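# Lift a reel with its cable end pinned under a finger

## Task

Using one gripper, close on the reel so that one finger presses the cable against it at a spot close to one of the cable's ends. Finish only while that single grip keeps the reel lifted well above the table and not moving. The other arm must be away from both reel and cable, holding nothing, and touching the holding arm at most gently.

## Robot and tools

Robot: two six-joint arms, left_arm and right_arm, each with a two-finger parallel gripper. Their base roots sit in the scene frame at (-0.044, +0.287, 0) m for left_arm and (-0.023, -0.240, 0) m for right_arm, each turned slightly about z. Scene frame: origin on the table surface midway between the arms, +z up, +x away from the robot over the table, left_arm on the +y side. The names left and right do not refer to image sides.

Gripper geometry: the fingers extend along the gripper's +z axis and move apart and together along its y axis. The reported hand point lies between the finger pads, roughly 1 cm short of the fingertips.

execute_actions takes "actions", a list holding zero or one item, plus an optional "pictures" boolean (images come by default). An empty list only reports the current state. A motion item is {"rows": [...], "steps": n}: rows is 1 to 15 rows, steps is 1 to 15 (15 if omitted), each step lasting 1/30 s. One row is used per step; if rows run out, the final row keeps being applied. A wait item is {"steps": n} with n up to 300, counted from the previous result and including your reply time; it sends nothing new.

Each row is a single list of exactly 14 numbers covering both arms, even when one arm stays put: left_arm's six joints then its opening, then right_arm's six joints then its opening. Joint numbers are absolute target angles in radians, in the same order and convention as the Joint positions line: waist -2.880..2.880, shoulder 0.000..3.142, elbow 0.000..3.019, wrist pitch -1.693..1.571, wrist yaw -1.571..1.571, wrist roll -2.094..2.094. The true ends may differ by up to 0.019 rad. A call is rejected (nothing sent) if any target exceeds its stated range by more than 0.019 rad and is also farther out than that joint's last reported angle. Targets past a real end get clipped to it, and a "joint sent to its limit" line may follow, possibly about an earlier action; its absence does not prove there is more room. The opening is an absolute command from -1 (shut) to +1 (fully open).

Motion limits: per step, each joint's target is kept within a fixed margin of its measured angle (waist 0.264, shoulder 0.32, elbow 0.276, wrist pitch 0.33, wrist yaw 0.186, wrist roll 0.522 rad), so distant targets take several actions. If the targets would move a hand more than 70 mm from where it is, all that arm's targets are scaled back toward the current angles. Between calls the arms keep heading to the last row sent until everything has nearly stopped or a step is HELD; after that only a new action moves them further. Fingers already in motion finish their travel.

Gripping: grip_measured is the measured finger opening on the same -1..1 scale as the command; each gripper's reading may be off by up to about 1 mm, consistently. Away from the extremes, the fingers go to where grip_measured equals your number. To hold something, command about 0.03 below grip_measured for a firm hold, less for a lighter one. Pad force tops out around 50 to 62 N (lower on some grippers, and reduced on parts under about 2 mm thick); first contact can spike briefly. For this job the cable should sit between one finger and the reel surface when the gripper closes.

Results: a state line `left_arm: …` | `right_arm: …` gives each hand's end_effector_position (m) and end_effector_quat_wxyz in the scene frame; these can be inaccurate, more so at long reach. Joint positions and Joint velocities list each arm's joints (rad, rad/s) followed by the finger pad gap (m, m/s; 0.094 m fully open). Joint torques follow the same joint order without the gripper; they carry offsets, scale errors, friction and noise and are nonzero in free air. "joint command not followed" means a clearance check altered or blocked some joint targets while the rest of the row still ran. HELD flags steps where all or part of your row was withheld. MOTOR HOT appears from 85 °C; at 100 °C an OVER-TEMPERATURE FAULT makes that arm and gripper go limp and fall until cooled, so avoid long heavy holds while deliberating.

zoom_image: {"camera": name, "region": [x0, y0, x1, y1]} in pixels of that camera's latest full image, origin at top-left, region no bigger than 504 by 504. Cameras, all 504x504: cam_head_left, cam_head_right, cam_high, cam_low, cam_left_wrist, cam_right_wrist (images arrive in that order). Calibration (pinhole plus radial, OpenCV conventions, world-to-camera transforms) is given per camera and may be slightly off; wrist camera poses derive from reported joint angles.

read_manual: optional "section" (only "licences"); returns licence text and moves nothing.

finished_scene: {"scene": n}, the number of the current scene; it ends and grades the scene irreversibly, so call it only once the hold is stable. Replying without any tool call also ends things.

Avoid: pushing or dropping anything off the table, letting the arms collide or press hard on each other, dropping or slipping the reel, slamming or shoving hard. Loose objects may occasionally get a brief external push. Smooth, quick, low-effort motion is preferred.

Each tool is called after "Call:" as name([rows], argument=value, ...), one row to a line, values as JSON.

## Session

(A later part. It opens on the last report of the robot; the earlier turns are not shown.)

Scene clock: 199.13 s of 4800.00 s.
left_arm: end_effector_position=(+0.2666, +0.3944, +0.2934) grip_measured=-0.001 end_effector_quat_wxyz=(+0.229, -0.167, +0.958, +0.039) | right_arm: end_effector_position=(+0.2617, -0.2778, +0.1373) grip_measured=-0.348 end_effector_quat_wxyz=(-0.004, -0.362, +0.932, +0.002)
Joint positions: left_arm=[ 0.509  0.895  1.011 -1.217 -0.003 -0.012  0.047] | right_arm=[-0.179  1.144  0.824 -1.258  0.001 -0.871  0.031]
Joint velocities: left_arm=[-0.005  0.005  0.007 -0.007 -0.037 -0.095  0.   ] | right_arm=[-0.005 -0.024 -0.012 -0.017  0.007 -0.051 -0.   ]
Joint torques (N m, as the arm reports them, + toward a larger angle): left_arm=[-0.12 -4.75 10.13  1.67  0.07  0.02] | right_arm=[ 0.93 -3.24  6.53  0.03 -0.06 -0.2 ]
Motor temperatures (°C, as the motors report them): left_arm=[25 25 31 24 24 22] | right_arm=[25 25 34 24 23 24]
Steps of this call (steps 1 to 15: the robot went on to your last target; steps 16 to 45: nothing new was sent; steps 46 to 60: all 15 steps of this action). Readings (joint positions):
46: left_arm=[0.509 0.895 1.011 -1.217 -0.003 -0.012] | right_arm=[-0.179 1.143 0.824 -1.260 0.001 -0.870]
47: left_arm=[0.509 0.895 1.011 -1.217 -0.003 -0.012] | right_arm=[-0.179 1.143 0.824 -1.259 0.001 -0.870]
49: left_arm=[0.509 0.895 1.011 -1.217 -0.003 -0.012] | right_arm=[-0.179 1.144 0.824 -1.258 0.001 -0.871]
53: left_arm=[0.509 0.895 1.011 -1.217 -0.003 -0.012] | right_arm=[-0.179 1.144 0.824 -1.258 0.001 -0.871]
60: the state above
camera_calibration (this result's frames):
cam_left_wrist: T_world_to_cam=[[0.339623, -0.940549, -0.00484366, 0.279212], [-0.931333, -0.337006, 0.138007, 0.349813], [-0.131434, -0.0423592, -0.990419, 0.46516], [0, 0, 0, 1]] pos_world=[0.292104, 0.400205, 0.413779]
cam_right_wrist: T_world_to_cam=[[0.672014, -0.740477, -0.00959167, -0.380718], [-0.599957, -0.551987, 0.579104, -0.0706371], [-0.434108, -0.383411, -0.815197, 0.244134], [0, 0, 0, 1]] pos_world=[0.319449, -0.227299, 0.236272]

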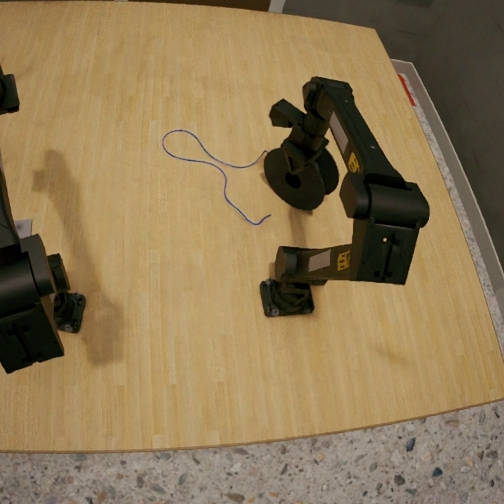

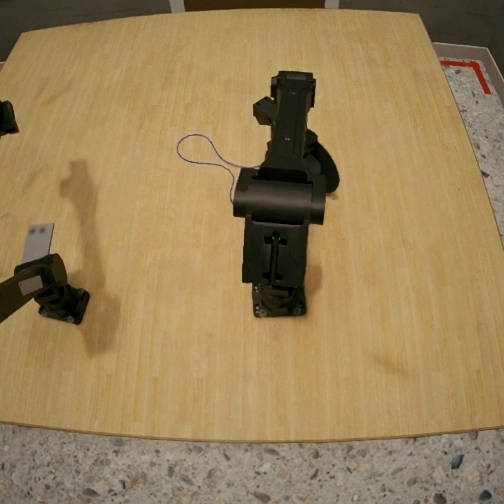

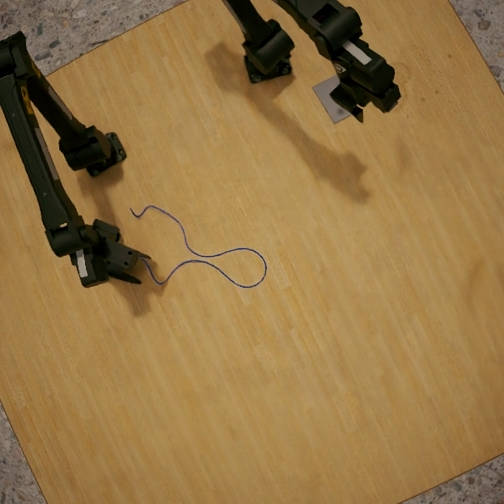

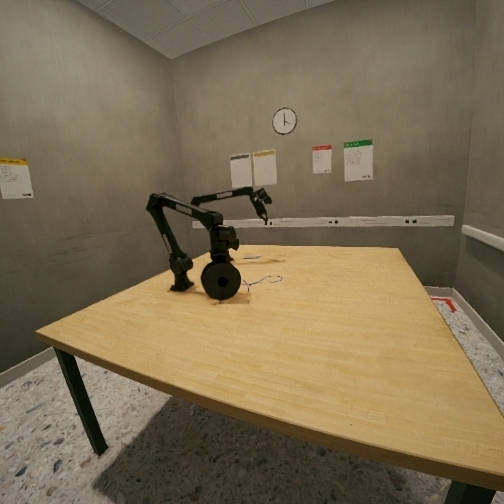

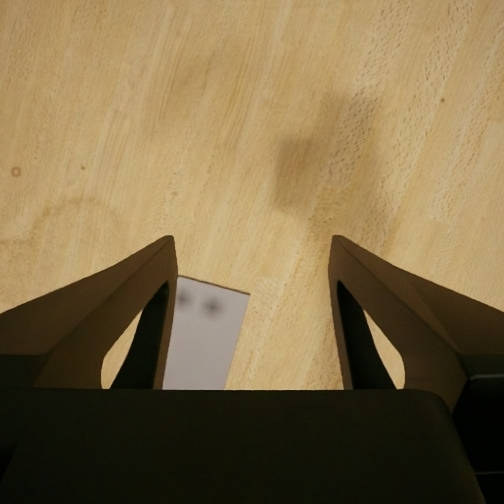

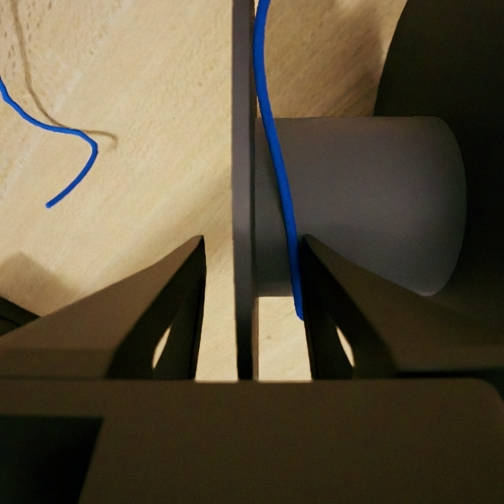

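The finger is sweeping the cable toward the flange.

Call:
execute_actions([
  {"rows":[[0.5,0.9,1,-1.2,0,0,0,-0.18,1.16,0.812,-1.25,0,-0.885,-0.45],[0.5,0.9,1,-1.2,0,0,0,-0.18,1.16,0.812,-1.25,0,-0.885,-0.55],[0.5,0.9,1,-1.2,0,0,0,-0.18,1.16,0.812,-1.25,0,-0.885,-0.65],[0.5,0.9,1,-1.2,0,0,0,-0.18,1.16,0.812,-1.25,0,-0.885,-0.75],[0.5,0.9,1,-1.2,0,0,0,-0.18,1.16,0.812,-1.25,0,-0.885,-0.85],[0.5,0.9,1,-1.2,0,0,0,-0.18,1.16,0.812,-1.25,0,-0.885,-1]],"steps":15},
])

Call:
execute_actions([
  {"rows":[[0.5,0.9,1,-1.2,0,0,0,-0.18,1.15,0.87,-1.31,0,-0.885,-1],[0.5,0.9,1,-1.2,0,0,0,-0.18,1.15,0.87,-1.31,0,-0.885,-1],[0.5,0.9,1,-1.2,0,0,0,-0.18,1.15,0.92,-1.35,0,-0.885,-1],[0.5,0.9,1,-1.2,0,0,0,-0.18,1.15,0.92,-1.35,0,-0.885,-1],[0.5,0.9,1,-1.2,0,0,0,-0.18,1.14,0.97,-1.4,0,-0.885,-1],[0.5,0.9,1,-1.2,0,0,0,-0.18,1.14,0.97,-1.4,0,-0.885,-1],[0.5,0.9,1,-1.2,0,0,0,-0.18,1.14,1.03,-1.46,0,-0.885,-1]],"steps":15},
])

Scene clock: 201.43 s of 4800.00 s.
left_arm: end_effector_position=(+0.2666, +0.3944, +0.2934) grip_measured=-0.001 end_effector_quat_wxyz=(+0.229, -0.167, +0.958, +0.039) | right_arm: end_effector_position=(+0.2631, -0.2785, +0.1376) grip_measured=-0.905 end_effector_quat_wxyz=(-0.001, -0.363, +0.932, -0.001)
Joint positions: left_arm=[ 0.509  0.895  1.011 -1.217 -0.003 -0.012  0.047] | right_arm=[-0.179  1.143  0.824 -1.253  0.004 -0.873  0.004]
Joint velocities: left_arm=[ 0.005  0.005 -0.007 -0.017  0.007  0.037 -0.   ] | right_arm=[-0.005 -0.005 -0.007 -0.012 -0.066  0.066 -0.001]
Joint torques (N m, as the arm reports them, + toward a larger angle): left_arm=[-0.08 -4.54 10.08  1.72  0.08  0.03] | right_arm=[ 0.94 -2.98  6.73  0.   -0.15 -0.17]
Motor temperatures (°C, as the motors report them): left_arm=[25 25 31 24 24 22] | right_arm=[25 25 34 24 23 24]
Steps of this call (steps 1 to 15: the robot went on to your last target; steps 16 to 54: nothing new was sent; steps 55 to 69: all 15 steps of this action). Readings (joint positions):
55: left_arm=[0.509 0.895 1.011 -1.217 -0.003 -0.012] | right_arm=[-0.179 1.144 0.824 -1.258 0.001 -0.871]
56: left_arm=[0.509 0.895 1.011 -1.217 -0.003 -0.012] | right_arm=[-0.179 1.144 0.824 -1.258 0.001 -0.871]
58: left_arm=[0.509 0.895 1.011 -1.217 -0.003 -0.012] | right_arm=[-0.179 1.144 0.824 -1.258 0.001 -0.871]
62: left_arm=[0.509 0.895 1.011 -1.217 -0.003 -0.012] | right_arm=[-0.179 1.144 0.824 -1.253 0.004 -0.873]
69: the state above
camera_calibration (this result's frames):
cam_left_wrist: T_world_to_cam=[[0.339623, -0.940549, -0.00484366, 0.279212], [-0.931333, -0.337006, 0.138007, 0.349813], [-0.131434, -0.0423592, -0.990419, 0.46516], [0, 0, 0, 1]] pos_world=[0.292104, 0.400205, 0.413779]
cam_right_wrist: T_world_to_cam=[[0.673755, -0.738951, -0.00239175, -0.383144], [-0.602395, -0.551116, 0.577401, -0.0692867], [-0.427989, -0.387586, -0.816457, 0.242083], [0, 0, 0, 1]] pos_world=[0.320016, -0.227482, 0.23674]

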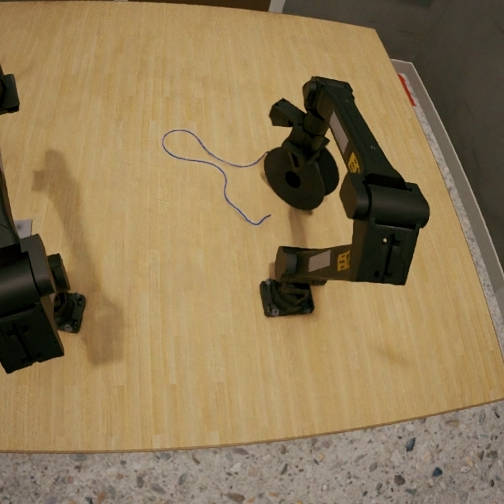

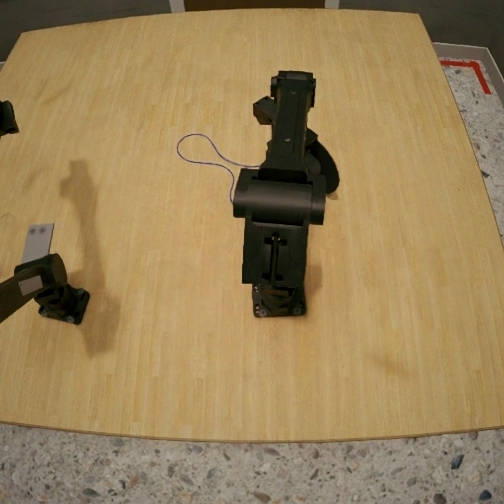

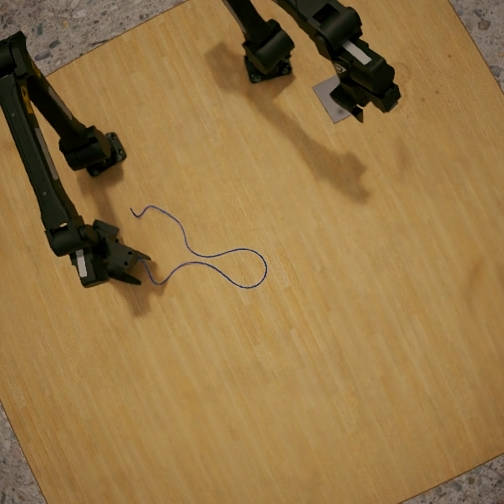

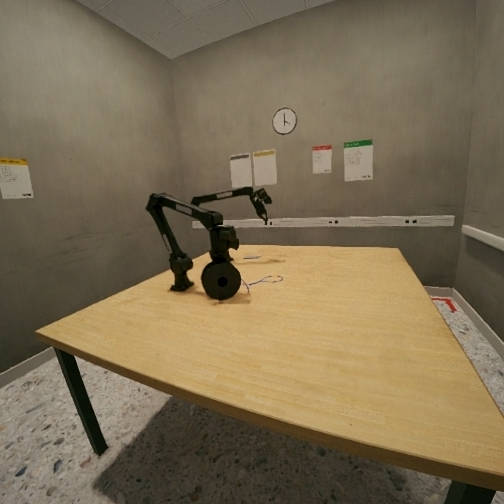

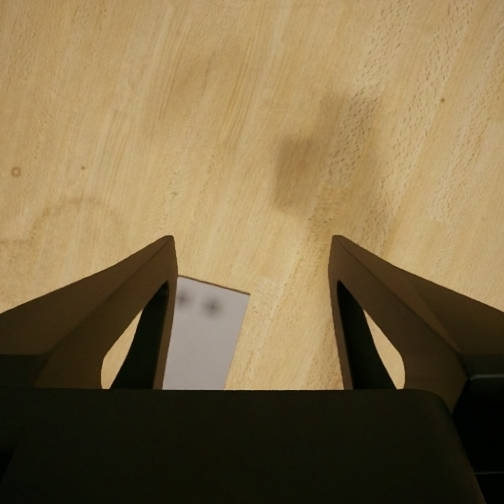

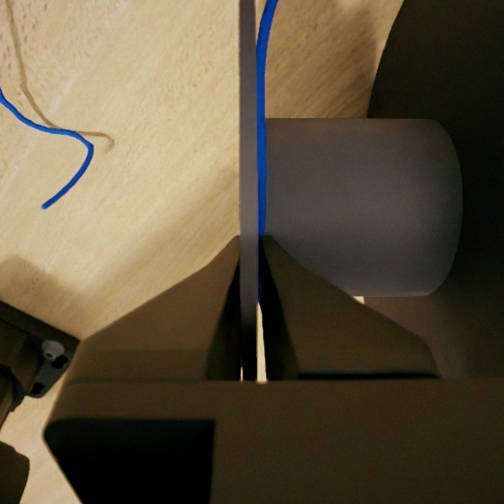

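Scene clock: 201.93 s of 4800.00 s.
left_arm: end_effector_position=(+0.2666, +0.3944, +0.2934) grip_measured=-0.001 end_effector_quat_wxyz=(+0.229, -0.167, +0.958, +0.039) | right_arm: end_effector_position=(+0.2676, -0.2785, +0.1930) grip_measured=-0.907 end_effector_quat_wxyz=(-0.020, -0.364, +0.931, +0.011)
Joint positions: left_arm=[ 0.509  0.895  1.011 -1.217 -0.003 -0.012  0.047] | right_arm=[-0.179  1.149  0.977 -1.446  0.    -0.874  0.004]
Joint velocities: left_arm=[ 0.005 -0.005 -0.007 -0.007  0.022 -0.051  0.001] | right_arm=[-0.005  0.005  0.007 -0.032 -0.022 -0.051  0.001]
Joint torques (N m, as the arm reports them, + toward a larger angle): left_arm=[ 0.05 -4.17 10.02  1.66  0.05  0.01] | right_arm=[ 1.36 -5.09 11.05 -0.89 -0.01 -0.16]
Motor temperatures (°C, as the motors report them): left_arm=[25 25 31 24 24 22] | right_arm=[25 25 34 24 23 24]
Steps of this call (steps 1 to 15: all 15 steps of this action). Readings (joint positions):
1: left_arm=[0.509 0.895 1.011 -1.217 -0.003 -0.012] | right_arm=[-0.179 1.143 0.826 -1.259 0.004 -0.873]
2: left_arm=[0.509 0.895 1.011 -1.217 -0.003 -0.012] | right_arm=[-0.179 1.143 0.828 -1.269 0.004 -0.873]
4: left_arm=[0.509 0.895 1.011 -1.217 -0.003 -0.012] | right_arm=[-0.179 1.145 0.841 -1.306 0.004 -0.873]
8: left_arm=[0.509 0.895 1.011 -1.217 -0.003 -0.012] | right_arm=[-0.179 1.149 0.903 -1.415 0.000 -0.874]
15: the state above
camera_calibration (this result's frames):
cam_left_wrist: T_world_to_cam=[[0.339623, -0.940549, -0.00484366, 0.279212], [-0.931333, -0.337006, 0.138007, 0.349813], [-0.131434, -0.0423592, -0.990419, 0.46516], [0, 0, 0, 1]] pos_world=[0.292104, 0.400205, 0.413779]
cam_right_wrist: T_world_to_cam=[[0.6736, -0.738038, -0.039529, -0.378579], [-0.575633, -0.557418, 0.598274, -0.111446], [-0.463583, -0.380243, -0.800316, 0.297776], [0, 0, 0, 1]] pos_world=[0.328902, -0.228301, 0.290025]

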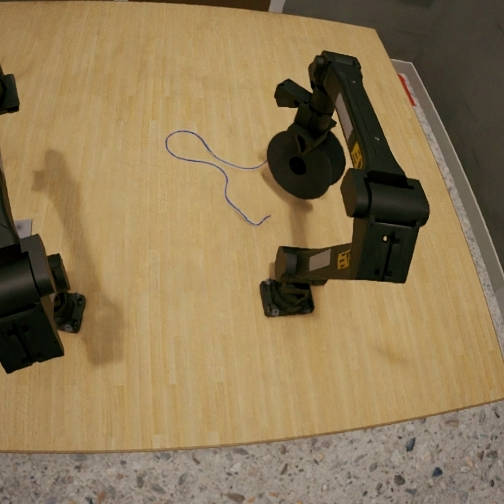

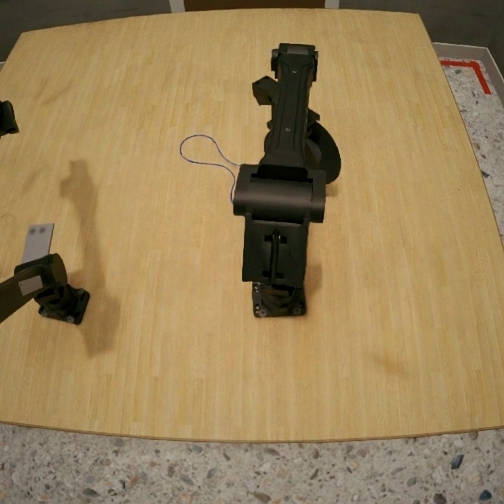

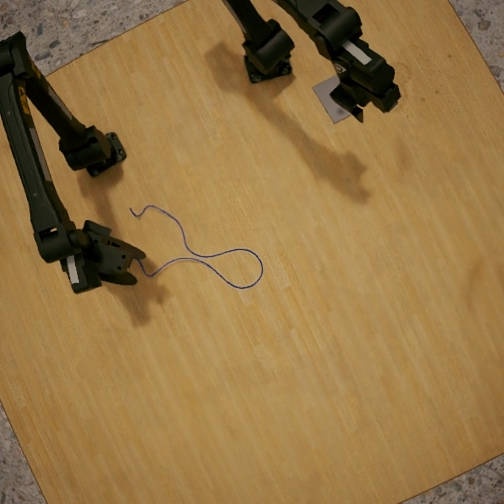

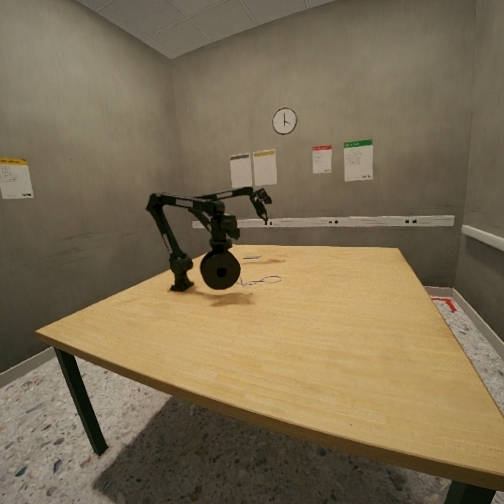

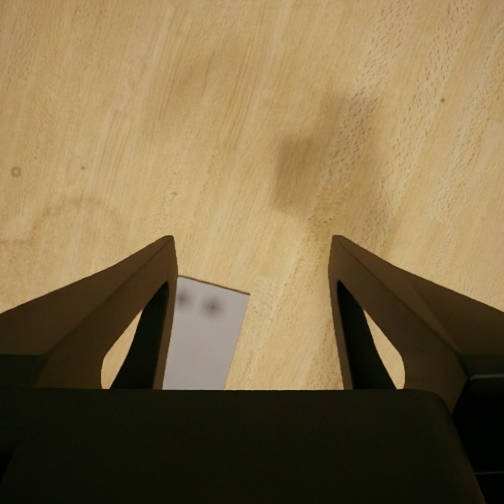

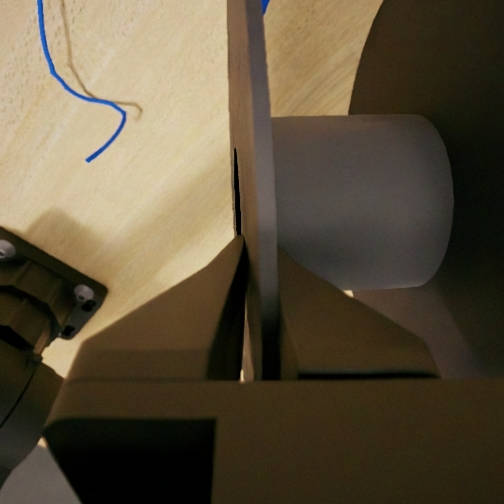

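Call:
execute_actions([
  {"rows":[[0.5,0.9,1,-1.2,0,0,0,-0.18,1.145,1.08,-1.5,0,-0.885,-1],[0.5,0.9,1,-1.2,0,0,0,-0.18,1.145,1.08,-1.5,0,-0.885,-1],[0.5,0.9,1,-1.2,0,0,0,-0.18,1.145,1.14,-1.54,0,-0.885,-1],[0.5,0.9,1,-1.2,0,0,0,-0.18,1.145,1.14,-1.54,0,-0.885,-1],[0.5,0.9,1,-1.2,0,0,0,-0.18,1.145,1.2,-1.58,0,-0.885,-1],[0.5,0.9,1,-1.2,0,0,0,-0.18,1.145,1.2,-1.58,0,-0.885,-1],[0.5,0.9,1,-1.2,0,0,0,-0.18,1.145,1.26,-1.62,0,-0.885,-1],[0.5,0.9,1,-1.2,0,0,0,-0.18,1.145,1.26,-1.62,0,-0.885,-1],[0.5,0.9,1,-1.2,0,0,0,-0.18,1.145,1.32,-1.65,0,-0.885,-1],[0.5,0.9,1,-1.2,0,0,0,-0.18,1.145,1.32,-1.65,0,-0.885,-1],[0.5,0.9,1,-1.2,0,0,0,-0.18,1.145,1.37,-1.66,0,-0.885,-1]],"steps":15},
], pictures=false)

Call:
execute_actions([
  {"steps":40},
])

Scene clock: 204.67 s of 4800.00 s.
left_arm: end_effector_position=(+0.2666, +0.3944, +0.2934) grip_measured=-0.001 end_effector_quat_wxyz=(+0.229, -0.167, +0.958, +0.039) | right_arm: end_effector_position=(+0.3039, -0.2832, +0.3223) grip_measured=-0.907 end_effector_quat_wxyz=(+0.041, -0.364, +0.930, -0.022)
Joint positions: left_arm=[ 0.509  0.895  1.011 -1.217 -0.003 -0.012  0.047] | right_arm=[-0.179  1.154  1.319 -1.643  0.    -0.874  0.004]
Joint velocities: left_arm=[-0.005  0.005 -0.002 -0.007 -0.007  0.022  0.   ] | right_arm=[-0.015 -0.083  0.32  -0.002 -0.037  0.066 -0.   ]
Joint torques (N m, as the arm reports them, + toward a larger angle): left_arm=[ 0.04 -4.49 10.02  1.67  0.06  0.03] | right_arm=[ 0.93 -5.5   9.89 -0.85  0.   -0.17]
Motor temperatures (°C, as the motors report them): left_arm=[25 25 31 24 24 22] | right_arm=[25 25 35 24 23 24]
Steps of this call (steps 1 to 15: the robot went on to your last target; steps 16 to 67: nothing new was sent; steps 68 to 82: all 15 steps of this action). Readings (joint positions):
68: left_arm=[0.509 0.895 1.011 -1.217 -0.003 -0.012] | right_arm=[-0.179 1.149 0.980 -1.457 0.000 -0.874]
69: left_arm=[0.509 0.895 1.011 -1.217 -0.003 -0.012] | right_arm=[-0.179 1.150 0.985 -1.470 0.000 -0.874]
71: left_arm=[0.509 0.895 1.011 -1.217 -0.003 -0.012] | right_arm=[-0.179 1.154 1.012 -1.509 0.000 -0.874]
75: left_arm=[0.509 0.895 1.011 -1.217 -0.003 -0.012] | right_arm=[-0.179 1.158 1.118 -1.581 0.000 -0.874]
82: the state above

Scene clock: 206.00 s of 4800.00 s.
left_arm: end_effector_position=(+0.2666, +0.3944, +0.2934) grip_measured=-0.001 end_effector_quat_wxyz=(+0.229, -0.167, +0.958, +0.039) | right_arm: end_effector_position=(+0.3017, -0.2829, +0.3267) grip_measured=-0.907 end_effector_quat_wxyz=(+0.042, -0.363, +0.930, -0.023)
Joint positions: left_arm=[ 0.509  0.895  1.011 -1.217 -0.003 -0.012  0.047] | right_arm=[-0.179  1.148  1.326 -1.653  0.    -0.874  0.004]
Joint velocities: left_arm=[-0.005  0.005  0.002  0.007 -0.081 -0.007 -0.001] | right_arm=[-0.015 -0.015 -0.012 -0.007 -0.007 -0.022 -0.   ]
Joint torques (N m, as the arm reports them, + toward a larger angle): left_arm=[-0.04 -4.34  9.94  1.69  0.07  0.03] | right_arm=[ 0.57 -4.88 10.62 -0.28 -0.04 -0.15]
Motor temperatures (°C, as the motors report them): left_arm=[25 25 32 24 24 22] | right_arm=[25 25 35 24 23 24]
Steps of this call (steps 1 to 30: the robot went on to your last target; steps 31 to 40: nothing new was sent). Readings (joint positions):
1: left_arm=[0.509 0.895 1.011 -1.217 -0.003 -0.012] | right_arm=[-0.179 1.151 1.326 -1.643 0.000 -0.874]
2: left_arm=[0.509 0.895 1.011 -1.217 -0.003 -0.012] | right_arm=[-0.179 1.149 1.326 -1.644 0.000 -0.874]
4: left_arm=[0.509 0.895 1.011 -1.217 -0.003 -0.012] | right_arm=[-0.179 1.148 1.326 -1.651 0.000 -0.874]
8: left_arm=[0.509 0.895 1.011 -1.217 -0.003 -0.012] | right_arm=[-0.179 1.148 1.326 -1.653 0.000 -0.874]
40: the state above
All arms were judged still, so your last target was given up. Only a new action makes them travel on or press farther. Fingers that are still opening or closing keep moving.
camera_calibration (this result's frames):
cam_left_wrist: T_world_to_cam=[[0.339623, -0.940549, -0.00484366, 0.279212], [-0.931333, -0.337006, 0.138007, 0.349813], [-0.131434, -0.0423592, -0.990419, 0.46516], [0, 0, 0, 1]] pos_world=[0.292104, 0.400205, 0.413779]
cam_right_wrist: T_world_to_cam=[[0.671511, -0.737767, 0.0690935, -0.434306], [-0.654766, -0.547127, 0.521472, -0.12243], [-0.346921, -0.395414, -0.850467, 0.395821], [0, 0, 0, 1]] pos_world=[0.348797, -0.230888, 0.430484]

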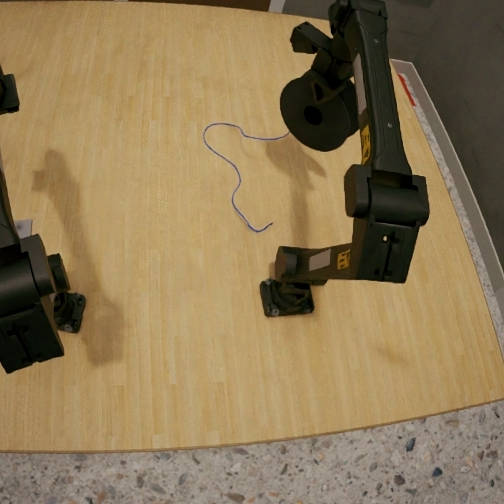

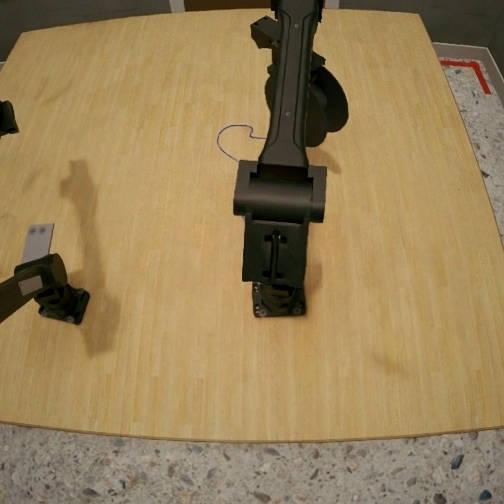

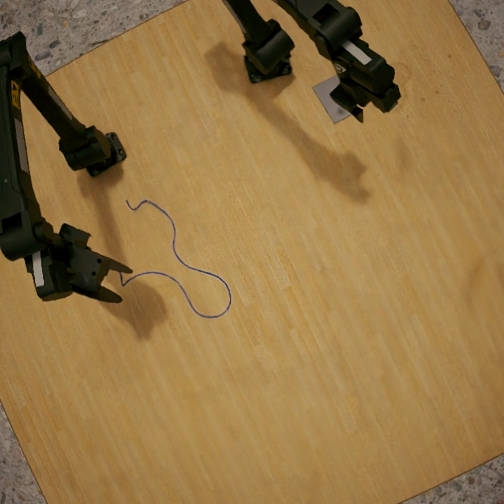

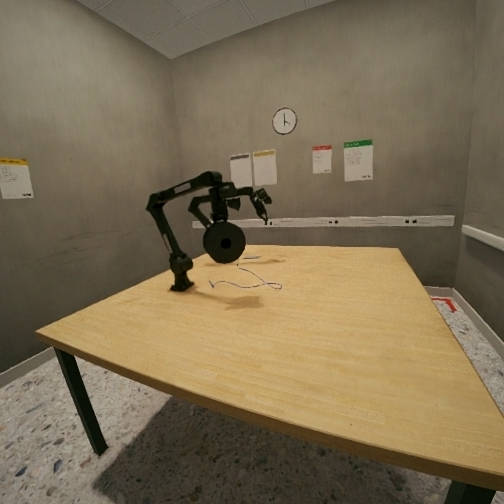

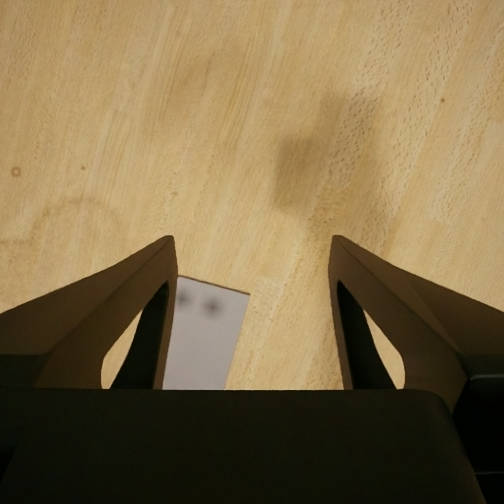

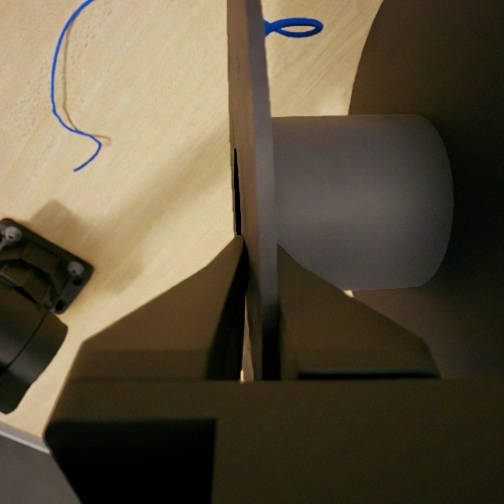

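Call:
finished_scene(scene=1)

The scene is finished: the task was done.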